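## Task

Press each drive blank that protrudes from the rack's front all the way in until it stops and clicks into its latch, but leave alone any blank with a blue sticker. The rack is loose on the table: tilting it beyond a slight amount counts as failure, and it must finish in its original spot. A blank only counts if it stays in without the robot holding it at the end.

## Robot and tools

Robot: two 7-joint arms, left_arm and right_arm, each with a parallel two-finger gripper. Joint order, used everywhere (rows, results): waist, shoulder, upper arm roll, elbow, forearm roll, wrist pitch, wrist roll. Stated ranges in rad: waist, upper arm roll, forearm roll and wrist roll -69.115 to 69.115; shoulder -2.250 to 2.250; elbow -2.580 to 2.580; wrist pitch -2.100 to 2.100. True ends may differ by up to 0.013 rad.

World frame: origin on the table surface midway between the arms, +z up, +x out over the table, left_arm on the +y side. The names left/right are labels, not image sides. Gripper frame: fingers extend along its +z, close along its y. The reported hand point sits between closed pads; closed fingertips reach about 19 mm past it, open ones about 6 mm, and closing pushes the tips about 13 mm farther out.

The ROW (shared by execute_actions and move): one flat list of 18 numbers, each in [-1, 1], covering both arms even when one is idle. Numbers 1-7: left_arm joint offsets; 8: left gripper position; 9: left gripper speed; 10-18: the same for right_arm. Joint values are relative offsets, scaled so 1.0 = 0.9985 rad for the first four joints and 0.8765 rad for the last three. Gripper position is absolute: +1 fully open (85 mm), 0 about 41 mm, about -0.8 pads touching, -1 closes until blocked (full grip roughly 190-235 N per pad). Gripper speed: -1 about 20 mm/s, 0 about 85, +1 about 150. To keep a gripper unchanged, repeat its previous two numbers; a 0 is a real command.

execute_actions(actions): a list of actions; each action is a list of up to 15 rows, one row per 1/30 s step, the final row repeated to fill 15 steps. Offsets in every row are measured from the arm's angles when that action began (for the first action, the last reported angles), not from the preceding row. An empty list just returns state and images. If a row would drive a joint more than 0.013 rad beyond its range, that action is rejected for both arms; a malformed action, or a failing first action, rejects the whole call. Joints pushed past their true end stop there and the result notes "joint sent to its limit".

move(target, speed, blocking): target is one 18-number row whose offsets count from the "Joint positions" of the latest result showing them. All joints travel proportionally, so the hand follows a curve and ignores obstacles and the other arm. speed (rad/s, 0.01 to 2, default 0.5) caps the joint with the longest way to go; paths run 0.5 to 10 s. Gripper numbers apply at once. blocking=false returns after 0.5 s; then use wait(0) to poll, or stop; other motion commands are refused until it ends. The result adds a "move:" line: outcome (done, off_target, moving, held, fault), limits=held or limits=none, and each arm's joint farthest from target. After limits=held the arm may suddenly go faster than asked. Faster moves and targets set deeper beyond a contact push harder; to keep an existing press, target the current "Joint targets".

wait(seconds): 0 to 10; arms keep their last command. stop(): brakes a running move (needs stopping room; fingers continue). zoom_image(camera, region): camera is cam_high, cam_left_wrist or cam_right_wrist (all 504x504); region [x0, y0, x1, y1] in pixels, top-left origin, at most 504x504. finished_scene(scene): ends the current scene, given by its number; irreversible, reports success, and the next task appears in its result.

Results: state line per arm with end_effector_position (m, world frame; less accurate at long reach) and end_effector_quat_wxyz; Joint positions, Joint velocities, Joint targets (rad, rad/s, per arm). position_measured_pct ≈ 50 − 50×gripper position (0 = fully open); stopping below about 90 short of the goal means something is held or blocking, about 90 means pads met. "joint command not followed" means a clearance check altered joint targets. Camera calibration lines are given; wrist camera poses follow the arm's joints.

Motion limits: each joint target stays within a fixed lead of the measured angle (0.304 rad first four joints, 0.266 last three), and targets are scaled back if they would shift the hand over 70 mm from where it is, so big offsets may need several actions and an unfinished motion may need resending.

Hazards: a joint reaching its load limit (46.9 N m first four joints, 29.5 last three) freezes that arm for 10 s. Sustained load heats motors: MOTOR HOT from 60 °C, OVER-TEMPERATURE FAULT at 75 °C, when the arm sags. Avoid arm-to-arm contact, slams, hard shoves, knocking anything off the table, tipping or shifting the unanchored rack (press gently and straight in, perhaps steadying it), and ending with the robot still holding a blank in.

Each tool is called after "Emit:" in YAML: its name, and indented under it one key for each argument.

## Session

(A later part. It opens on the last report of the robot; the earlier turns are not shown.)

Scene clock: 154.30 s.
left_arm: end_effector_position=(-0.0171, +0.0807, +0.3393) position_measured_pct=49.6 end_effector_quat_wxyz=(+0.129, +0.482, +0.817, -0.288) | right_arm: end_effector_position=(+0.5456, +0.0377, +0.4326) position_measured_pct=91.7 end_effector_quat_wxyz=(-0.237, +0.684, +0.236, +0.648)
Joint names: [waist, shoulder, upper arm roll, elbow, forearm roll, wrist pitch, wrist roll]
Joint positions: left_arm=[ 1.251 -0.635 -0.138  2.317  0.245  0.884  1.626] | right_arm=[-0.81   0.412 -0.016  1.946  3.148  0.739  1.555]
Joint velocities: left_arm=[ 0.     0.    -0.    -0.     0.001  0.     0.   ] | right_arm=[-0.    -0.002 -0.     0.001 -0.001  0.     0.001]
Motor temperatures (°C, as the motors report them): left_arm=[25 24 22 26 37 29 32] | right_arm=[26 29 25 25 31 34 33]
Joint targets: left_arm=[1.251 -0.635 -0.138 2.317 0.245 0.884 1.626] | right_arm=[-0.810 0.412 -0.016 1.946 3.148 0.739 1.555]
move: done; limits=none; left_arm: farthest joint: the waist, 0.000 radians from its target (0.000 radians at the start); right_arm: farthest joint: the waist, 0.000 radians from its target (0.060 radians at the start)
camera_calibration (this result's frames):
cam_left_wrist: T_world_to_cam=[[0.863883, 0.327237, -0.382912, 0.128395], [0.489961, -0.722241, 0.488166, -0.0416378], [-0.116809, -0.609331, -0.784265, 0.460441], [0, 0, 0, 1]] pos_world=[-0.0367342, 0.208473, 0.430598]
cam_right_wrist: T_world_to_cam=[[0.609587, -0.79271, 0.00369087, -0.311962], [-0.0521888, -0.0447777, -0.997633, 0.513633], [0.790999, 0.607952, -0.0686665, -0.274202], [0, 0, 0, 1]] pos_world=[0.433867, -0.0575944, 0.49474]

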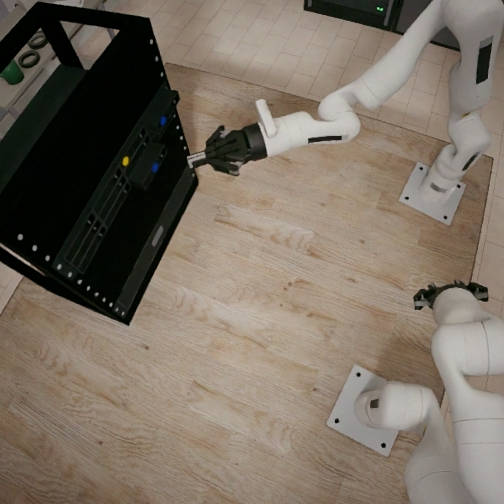

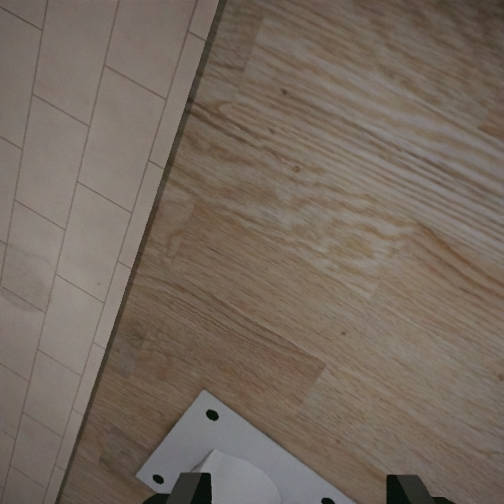

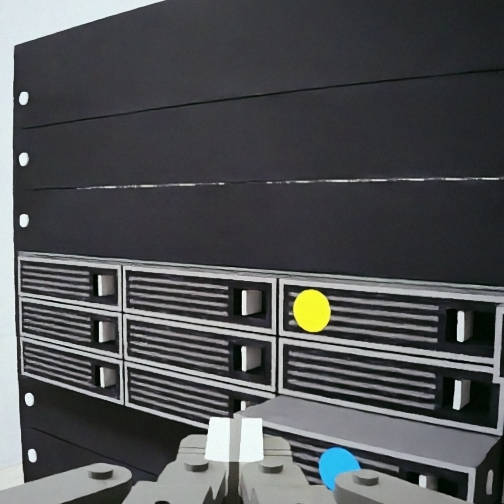

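Emit:
move:
  target: [0,0,0,0,0,0,0,0,0, 0.17,-0.06,0,0.08,0,0.03,-0.9,-0.05,1]
  speed: 0.8

Emit:
move:
  target: [0,0,0,0,0,0,0,0,0, 0,0.034,0,-0.087,0,-0.027,-0.79,-0.05,1]
  speed: 0.8

Emit:
move:
  target: [0,0,0,0,0,0,0,0,0, 0.028,0.089,0.015,-0.129,0,-0.032,0,-0.05,1]
  speed: 0.1

Emit:
move:
  target: [0,0,0,0,0,0,0,0,0, 0,0,0,0,0,0,0,-0.6,0]

Emit:
move:
  target: [0,0,0,0,0,0,0,0,0, -0.015,-0.04,0,0.075,0,0.03,0,-0.6,0]
  speed: 0.06

Scene clock: 162.20 s.
left_arm: end_effector_position=(-0.0171, +0.0807, +0.3393) position_measured_pct=49.6 end_effector_quat_wxyz=(+0.129, +0.482, +0.817, -0.288) | right_arm: end_effector_position=(+0.5842, -0.0762, +0.4395) position_measured_pct=52.4 end_effector_quat_wxyz=(-0.424, +0.714, -0.105, +0.547)
Joint names: [waist, shoulder, upper arm roll, elbow, forearm roll, wrist pitch, wrist roll]
Joint positions: left_arm=[ 1.251 -0.635 -0.138  2.317  0.245  0.884  1.626] | right_arm=[-0.64   0.352 -0.016  2.026  3.148  0.765  0.766]
Joint velocities: left_arm=[-0.001  0.     0.    -0.    -0.001 -0.001 -0.   ] | right_arm=[ 0.002 -0.001  0.     0.001  0.001  0.    -0.001]
Motor temperatures (°C, as the motors report them): left_arm=[25 24 22 26 37 29 32] | right_arm=[26 29 25 25 31 34 33]
Joint targets: left_arm=[1.251 -0.635 -0.138 2.317 0.245 0.884 1.626] | right_arm=[-0.640 0.352 -0.016 2.026 3.148 0.765 0.766]
move: done; limits=none; left_arm: farthest joint: the waist, 0.000 radians from its target (0.000 radians at the start); right_arm: farthest joint: the waist, 0.000 radians from its target (0.170 radians at the start)
camera_calibration (this result's frames):
cam_left_wrist: T_world_to_cam=[[0.863883, 0.327237, -0.382912, 0.128396], [0.489961, -0.722241, 0.488167, -0.0416382], [-0.116809, -0.609331, -0.784265, 0.460441], [0, 0, 0, 1]] pos_world=[-0.0367342, 0.208473, 0.430599]
cam_right_wrist: T_world_to_cam=[[0.297587, -0.643496, -0.705234, 0.0794187], [-0.391287, 0.591597, -0.704917, 0.635449], [0.870825, 0.485723, -0.0757396, -0.287849], [0, 0, 0, 1]] pos_world=[0.475675, -0.185009, 0.482146]

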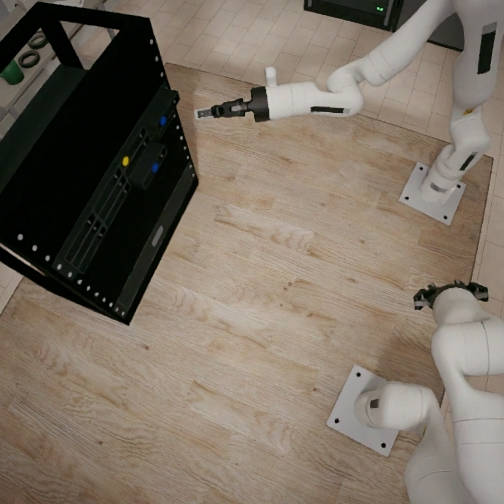

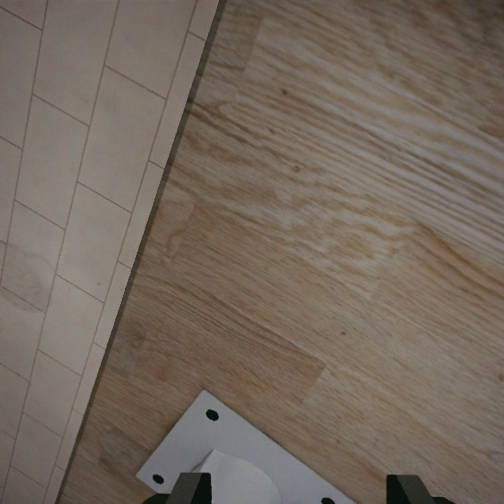

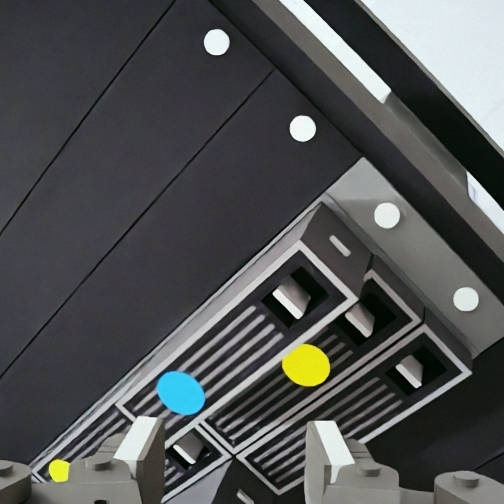

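Scene clock: 163.67 s.
left_arm: end_effector_position=(-0.0171, +0.0807, +0.3393) position_measured_pct=49.6 end_effector_quat_wxyz=(+0.129, +0.482, +0.817, -0.288) | right_arm: end_effector_position=(+0.6065, -0.0642, +0.4553) position_measured_pct=52.4 end_effector_quat_wxyz=(+0.593, -0.627, +0.336, -0.376)
Joint names: [waist, shoulder, upper arm roll, elbow, forearm roll, wrist pitch, wrist roll]
Joint positions: left_arm=[ 1.251 -0.635 -0.138  2.317  0.245  0.884  1.626] | right_arm=[-0.64   0.386 -0.016  1.939  3.148  0.742  0.074]
Joint velocities: left_arm=[ 0.     0.    -0.001 -0.    -0.001 -0.002 -0.   ] | right_arm=[-0.     0.    -0.    -0.    -0.    -0.    -0.002]
Motor temperatures (°C, as the motors report them): left_arm=[25 24 22 26 37 29 32] | right_arm=[26 29 25 25 31 34 33]
Joint targets: left_arm=[1.251 -0.635 -0.138 2.317 0.245 0.884 1.626] | right_arm=[-0.640 0.386 -0.016 1.939 3.148 0.742 0.074]
move: done; limits=none; left_arm: farthest joint: the waist, 0.000 radians from its target (0.000 radians at the start); right_arm: farthest joint: the waist, 0.000 radians from its target (0.000 radians at the start)
camera_calibration (this result's frames):
cam_left_wrist: T_world_to_cam=[[0.863883, 0.327236, -0.382913, 0.128396], [0.489961, -0.72224, 0.488168, -0.0416386], [-0.116809, -0.609332, -0.784264, 0.460441], [0, 0, 0, 1]] pos_world=[-0.0367343, 0.208473, 0.430599]
cam_right_wrist: T_world_to_cam=[[0.0106041, -0.100068, -0.994924, 0.432507], [-0.50763, 0.856695, -0.0915759, 0.456497], [0.86151, 0.506024, -0.0417133, -0.320384], [0, 0, 0, 1]] pos_world=[0.503159, -0.185676, 0.458751]

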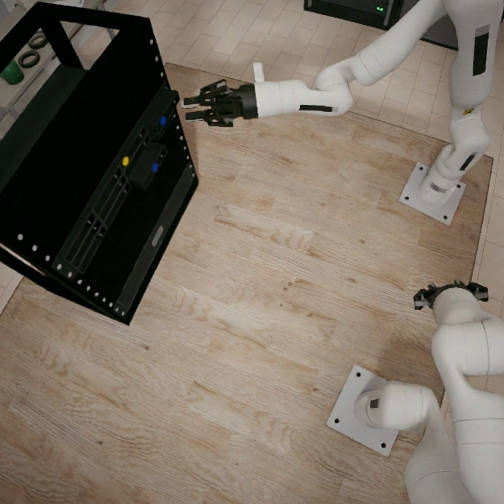

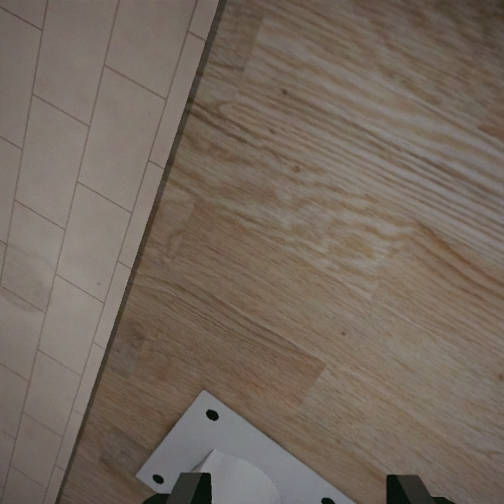

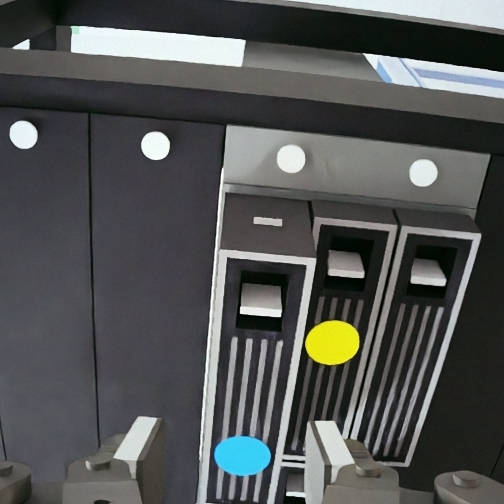

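Scene clock: 165.33 s.
left_arm: end_effector_position=(-0.0171, +0.0807, +0.3393) position_measured_pct=49.6 end_effector_quat_wxyz=(+0.129, +0.482, +0.817, -0.288) | right_arm: end_effector_position=(+0.6568, -0.0706, +0.4529) position_measured_pct=52.4 end_effector_quat_wxyz=(+0.588, -0.617, +0.346, -0.393)
Joint names: [waist, shoulder, upper arm roll, elbow, forearm roll, wrist pitch, wrist roll]
Joint positions: left_arm=[ 1.251 -0.635 -0.138  2.317  0.245  0.884  1.626] | right_arm=[-0.613  0.475 -0.001  1.81   3.148  0.714  0.074]
Joint velocities: left_arm=[-0.    -0.     0.     0.     0.001  0.002  0.   ] | right_arm=[ 0.001  0.002  0.001 -0.002 -0.    -0.     0.   ]
Motor temperatures (°C, as the motors report them): left_arm=[25 24 22 26 37 29 32] | right_arm=[26 29 25 25 31 34 33]
Joint targets: left_arm=[1.251 -0.635 -0.138 2.317 0.245 0.884 1.626] | right_arm=[-0.612 0.475 -0.001 1.810 3.148 0.714 0.074]
move: done; limits=none; left_arm: farthest joint: the waist, 0.000 radians from its target (0.000 radians at the start); right_arm: farthest joint: the waist, 0.000 radians from its target (0.028 radians at the start)
camera_calibration (this result's frames):
cam_left_wrist: T_world_to_cam=[[0.863883, 0.327236, -0.382913, 0.128396], [0.489961, -0.72224, 0.488168, -0.0416391], [-0.116809, -0.609332, -0.784264, 0.460441], [0, 0, 0, 1]] pos_world=[-0.0367342, 0.208473, 0.430599]
cam_right_wrist: T_world_to_cam=[[0.0196009, -0.10011, -0.994783, 0.422951], [-0.469971, 0.877276, -0.0975452, 0.466693], [0.882464, 0.469431, -0.0298536, -0.382377], [0, 0, 0, 1]] pos_world=[0.548475, -0.187577, 0.454853]

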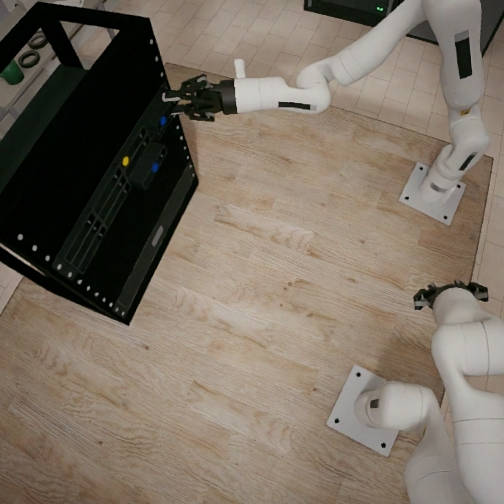

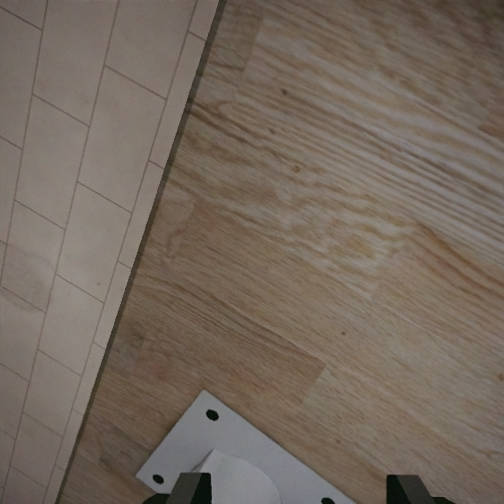

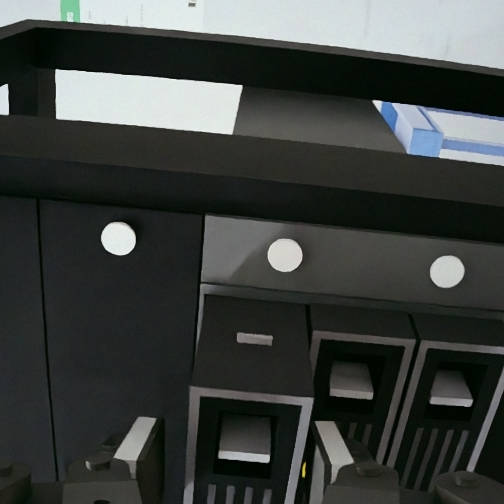

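Scene clock: 165.83 s.
left_arm: end_effector_position=(-0.0171, +0.0807, +0.3393) position_measured_pct=49.6 end_effector_quat_wxyz=(+0.129, +0.482, +0.817, -0.288) | right_arm: end_effector_position=(+0.6567, -0.0709, +0.4513) position_measured_pct=65.9 end_effector_quat_wxyz=(+0.588, -0.617, +0.348, -0.391)
Joint names: [waist, shoulder, upper arm roll, elbow, forearm roll, wrist pitch, wrist roll]
Joint positions: left_arm=[ 1.251 -0.635 -0.138  2.317  0.245  0.884  1.626] | right_arm=[-0.612  0.476 -0.002  1.812  3.146  0.713  0.07 ]
Joint velocities: left_arm=[ 0.     0.    -0.     0.001 -0.001 -0.001 -0.001] | right_arm=[-0.     0.    -0.     0.     0.001 -0.    -0.002]
Motor temperatures (°C, as the motors report them): left_arm=[25 24 22 26 37 29 32] | right_arm=[26 29 25 25 31 34 33]
Joint targets: left_arm=[1.251 -0.635 -0.138 2.317 0.245 0.884 1.626] | right_arm=[-0.613 0.475 -0.001 1.810 3.148 0.714 0.074]
move: done; limits=none; left_arm: farthest joint: the waist, 0.000 radians from its target (0.000 radians at the start); right_arm: farthest joint: the wrist roll, 0.004 radians from its target (0.000 radians at the start)
camera_calibration (this result's frames):
cam_left_wrist: T_world_to_cam=[[0.863883, 0.327236, -0.382913, 0.128396], [0.489961, -0.722239, 0.488169, -0.0416395], [-0.116808, -0.609333, -0.784263, 0.460441], [0, 0, 0, 1]] pos_world=[-0.0367342, 0.208472, 0.430599]
cam_right_wrist: T_world_to_cam=[[0.014386, -0.0961953, -0.995259, 0.425225], [-0.469337, 0.878248, -0.0916698, 0.463804], [0.882902, 0.46843, -0.0325135, -0.381319], [0, 0, 0, 1]] pos_world=[0.54823, -0.187809, 0.453328]

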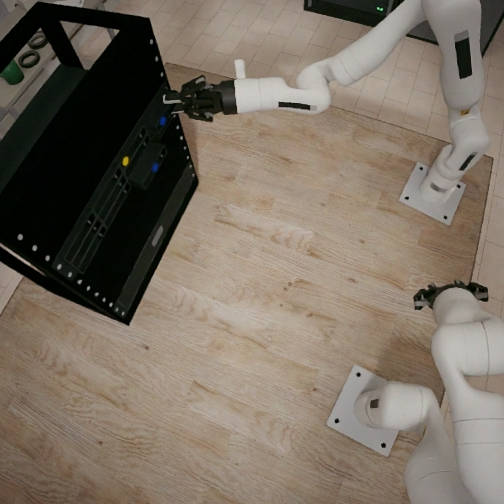

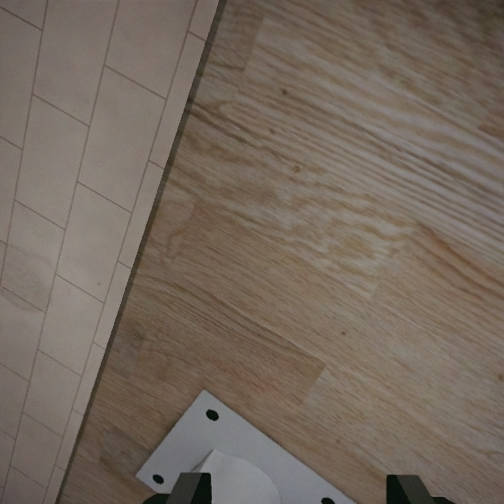

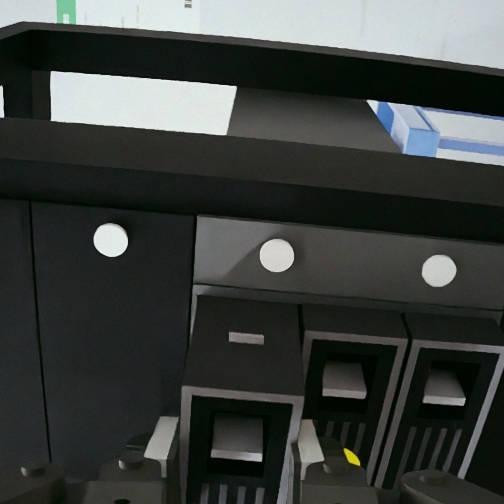

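Scene clock: 167.37 s.
left_arm: end_effector_position=(-0.0171, +0.0807, +0.3393) position_measured_pct=49.6 end_effector_quat_wxyz=(+0.129, +0.482, +0.817, -0.288) | right_arm: end_effector_position=(+0.6416, -0.0717, +0.4498) position_measured_pct=66.3 end_effector_quat_wxyz=(+0.590, -0.617, +0.347, -0.388)
Joint names: [waist, shoulder, upper arm roll, elbow, forearm roll, wrist pitch, wrist roll]
Joint positions: left_arm=[ 1.251 -0.635 -0.138  2.317  0.245  0.884  1.626] | right_arm=[-0.624  0.453  0.001  1.861  3.142  0.743  0.068]
Joint velocities: left_arm=[-0.    -0.     0.     0.     0.     0.001 -0.   ] | right_arm=[-0.001 -0.     0.001  0.001 -0.001  0.001  0.003]
Motor temperatures (°C, as the motors report them): left_arm=[25 24 22 26 37 29 32] | right_arm=[26 29 25 25 31 34 33]
Joint targets: left_arm=[1.251 -0.635 -0.138 2.317 0.245 0.884 1.626] | right_arm=[-0.627 0.436 -0.002 1.887 3.146 0.740 0.070]
move: off_target (right_arm); limits=none; left_arm: farthest joint: the waist, 0.000 radians from its target (0.000 radians at the start); right_arm: farthest joint: the elbow, 0.025 radians from its target (0.075 radians at the start)
camera_calibration (this result's frames):
cam_left_wrist: T_world_to_cam=[[0.863883, 0.327236, -0.382913, 0.128396], [0.489961, -0.722239, 0.488169, -0.04164], [-0.116808, -0.609334, -0.784263, 0.460441], [0, 0, 0, 1]] pos_world=[-0.0367342, 0.208472, 0.430599]
cam_right_wrist: T_world_to_cam=[[0.0151639, -0.0915655, -0.995684, 0.423936], [-0.475036, 0.87558, -0.0877551, 0.458965], [0.879836, 0.474316, -0.0302197, -0.366299], [0, 0, 0, 1]] pos_world=[0.533879, -0.189301, 0.451313]

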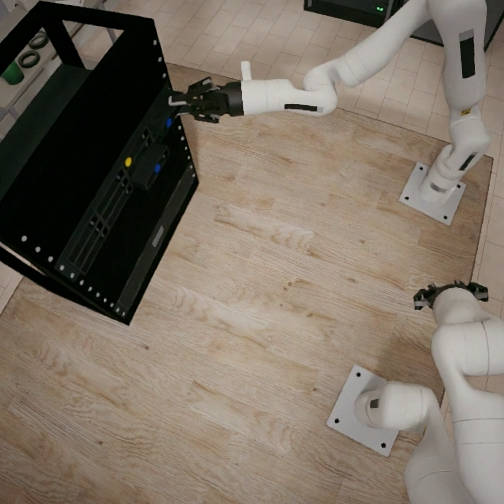

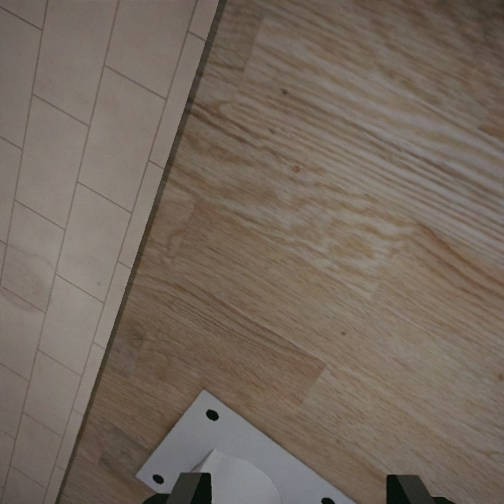

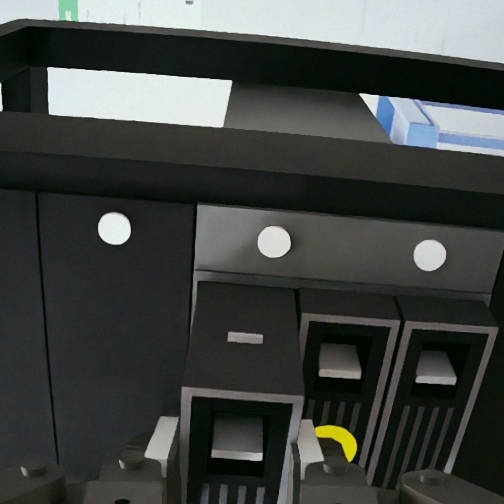

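Emit:
move:
  target: [0,0,0,0,0,0,0,0,0, 0.003,0.014,0,-0.02,0,0,0,-0.6,0]
  speed: 0.05

Emit:
move:
  target: [0,0,0,0,0,0,0,0,0, 0,0,0,0,0,0,0,0.2,0.5]

Emit:
move:
  target: [0,0,0,0,0,0,0,0,0, -0.03,-0.14,0,0.25,0,0.10,0,0.2,1]
  speed: 0.4

Scene clock: 173.13 s.
left_arm: end_effector_position=(-0.0171, +0.0807, +0.3393) position_measured_pct=49.6 end_effector_quat_wxyz=(+0.129, +0.482, +0.817, -0.288) | right_arm: end_effector_position=(+0.6486, -0.0713, +0.4509) position_measured_pct=66.3 end_effector_quat_wxyz=(+0.592, -0.613, +0.349, -0.390)
Joint names: [waist, shoulder, upper arm roll, elbow, forearm roll, wrist pitch, wrist roll]
Joint positions: left_arm=[ 1.251 -0.635 -0.138  2.317  0.245  0.884  1.626] | right_arm=[-0.621  0.467  0.001  1.841  3.14   0.743  0.066]
Joint velocities: left_arm=[-0.001 -0.     0.    -0.     0.    -0.001 -0.   ] | right_arm=[ 0.     0.    -0.002  0.     0.001 -0.001  0.   ]
Motor temperatures (°C, as the motors report them): left_arm=[25 24 22 26 37 29 32] | right_arm=[26 29 25 25 31 34 33]
Joint targets: left_arm=[1.251 -0.635 -0.138 2.317 0.245 0.884 1.626] | right_arm=[-0.621 0.467 0.001 1.841 3.142 0.743 0.068]
move: done; limits=none; left_arm: farthest joint: the waist, 0.000 radians from its target (0.000 radians at the start); right_arm: farthest joint: the forearm roll, 0.002 radians from its target (0.000 radians at the start)
camera_calibration (this result's frames):
cam_left_wrist: T_world_to_cam=[[0.863883, 0.327236, -0.382913, 0.128397], [0.489961, -0.722238, 0.48817, -0.0416406], [-0.116808, -0.609334, -0.784262, 0.460441], [0, 0, 0, 1]] pos_world=[-0.0367341, 0.208472, 0.430599]
cam_right_wrist: T_world_to_cam=[[0.01882, -0.0851004, -0.996195, 0.423279], [-0.470711, 0.878287, -0.0839207, 0.457618], [0.882087, 0.470499, -0.0235284, -0.377366], [0, 0, 0, 1]] pos_world=[0.54031, -0.188348, 0.451193]

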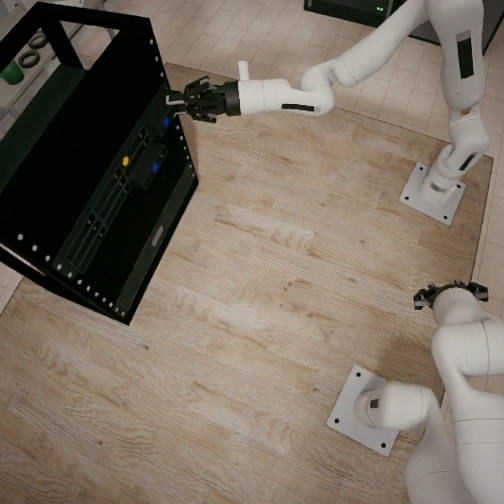

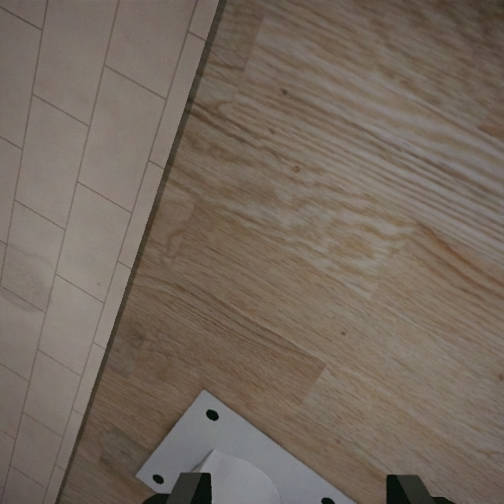

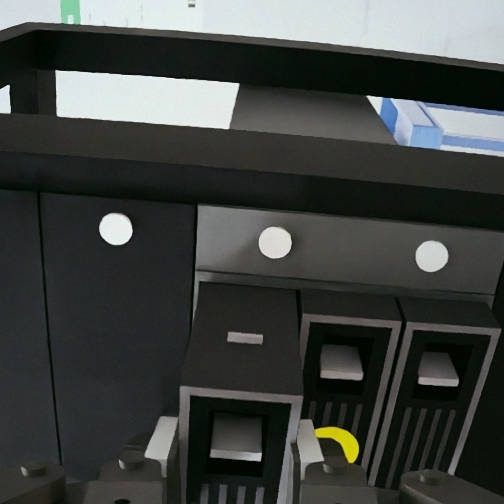

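Scene clock: 173.73 s.
left_arm: end_effector_position=(-0.0171, +0.0807, +0.3393) position_measured_pct=49.6 end_effector_quat_wxyz=(+0.129, +0.482, +0.817, -0.288) | right_arm: end_effector_position=(+0.6486, -0.0713, +0.4509) position_measured_pct=40.1 end_effector_quat_wxyz=(+0.592, -0.613, +0.349, -0.390)
Joint names: [waist, shoulder, upper arm roll, elbow, forearm roll, wrist pitch, wrist roll]
Joint positions: left_arm=[ 1.251 -0.635 -0.138  2.317  0.245  0.884  1.626] | right_arm=[-0.621  0.467  0.001  1.841  3.14   0.743  0.066]
Joint velocities: left_arm=[ 0.     0.    -0.001  0.001  0.001  0.    -0.   ] | right_arm=[ 0.     0.     0.001  0.    -0.001 -0.     0.   ]
Motor temperatures (°C, as the motors report them): left_arm=[25 24 22 26 37 29 32] | right_arm=[26 29 25 25 31 34 33]
Joint targets: left_arm=[1.251 -0.635 -0.138 2.317 0.245 0.884 1.626] | right_arm=[-0.621 0.467 0.001 1.841 3.140 0.743 0.066]
move: done; limits=none; left_arm: farthest joint: the waist, 0.000 radians from its target (0.000 radians at the start); right_arm: farthest joint: the waist, 0.000 radians from its target (0.000 radians at the start)
camera_calibration (this result's frames):
cam_left_wrist: T_world_to_cam=[[0.863883, 0.327236, -0.382913, 0.128397], [0.489961, -0.722238, 0.488171, -0.0416411], [-0.116808, -0.609335, -0.784262, 0.460441], [0, 0, 0, 1]] pos_world=[-0.0367341, 0.208472, 0.430599]
cam_right_wrist: T_world_to_cam=[[0.0188166, -0.0851046, -0.996194, 0.423277], [-0.47071, 0.878288, -0.0839228, 0.45762], [0.882087, 0.470498, -0.0235332, -0.377367], [0, 0, 0, 1]] pos_world=[0.540312, -0.188349, 0.45119]

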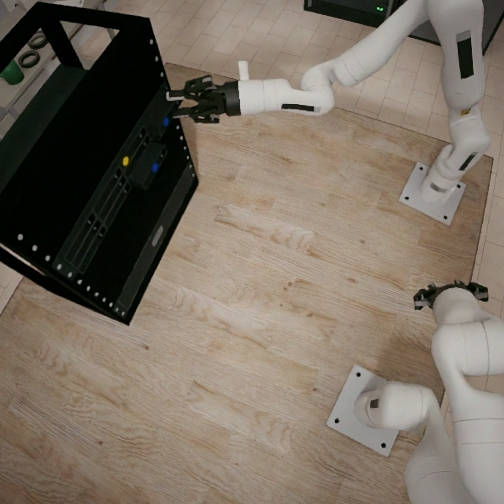

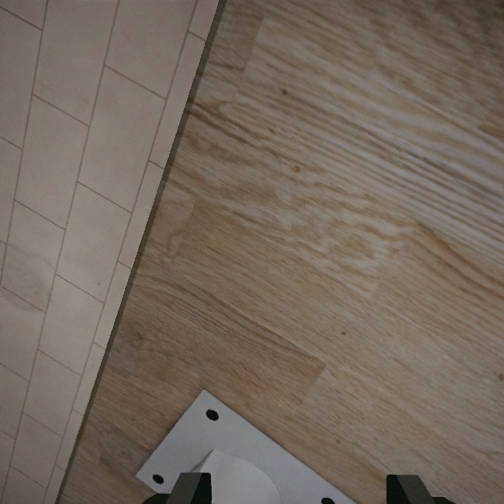

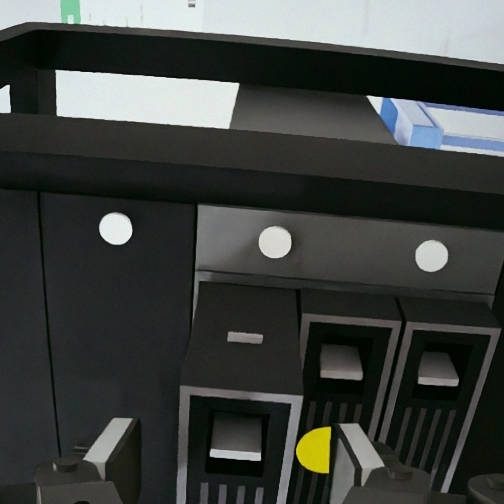

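Scene clock: 174.90 s.
left_arm: end_effector_position=(-0.0171, +0.0807, +0.3393) position_measured_pct=49.6 end_effector_quat_wxyz=(+0.129, +0.482, +0.817, -0.288) | right_arm: end_effector_position=(+0.5700, -0.0896, +0.4423) position_measured_pct=40.1 end_effector_quat_wxyz=(+0.591, -0.625, +0.343, -0.377)
Joint names: [waist, shoulder, upper arm roll, elbow, forearm roll, wrist pitch, wrist roll]
Joint positions: left_arm=[ 1.251 -0.635 -0.138  2.317  0.245  0.884  1.626] | right_arm=[-0.651  0.327  0.001  2.091  3.14   0.83   0.066]
Joint velocities: left_arm=[-0.001  0.     0.     0.     0.    -0.    -0.001] | right_arm=[-0.001 -0.003 -0.     0.001  0.     0.    -0.002]
Motor temperatures (°C, as the motors report them): left_arm=[25 24 22 26 37 29 32] | right_arm=[26 29 25 25 31 34 33]
Joint targets: left_arm=[1.251 -0.635 -0.138 2.317 0.245 0.884 1.626] | right_arm=[-0.651 0.327 0.001 2.091 3.140 0.830 0.066]
move: done; limits=none; left_arm: farthest joint: the waist, 0.000 radians from its target (0.000 radians at the start); right_arm: farthest joint: the waist, 0.000 radians from its target (0.030 radians at the start)
camera_calibration (this result's frames):
cam_left_wrist: T_world_to_cam=[[0.863883, 0.327236, -0.382914, 0.128397], [0.489961, -0.722237, 0.488171, -0.0416417], [-0.116808, -0.609336, -0.784261, 0.460441], [0, 0, 0, 1]] pos_world=[-0.036734, 0.208472, 0.4306]
cam_right_wrist: T_world_to_cam=[[0.00177981, -0.0952643, -0.99545, 0.42312], [-0.498243, 0.863009, -0.0834806, 0.450137], [0.867035, 0.496125, -0.0459288, -0.278855], [0, 0, 0, 1]] pos_world=[0.465302, -0.209817, 0.445965]

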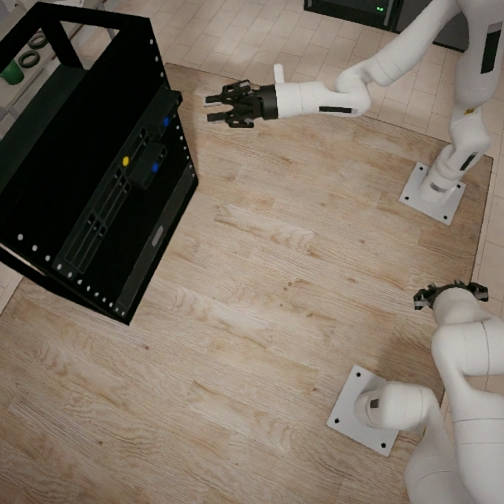

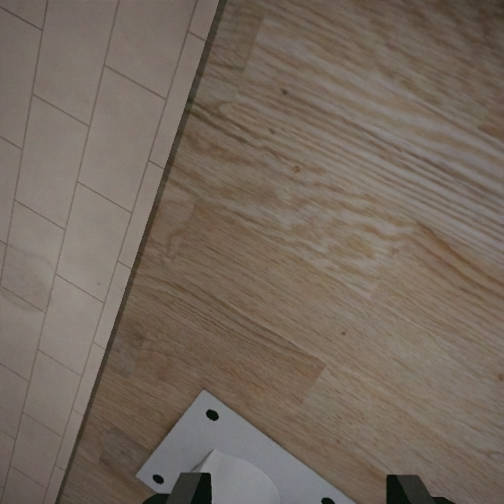

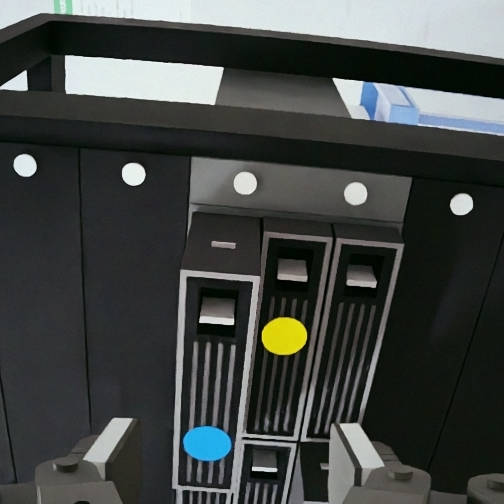

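Restored; everything else appeared flush.

Emit:
finished_scene:
  scene: 1

The scene is finished: the task was done.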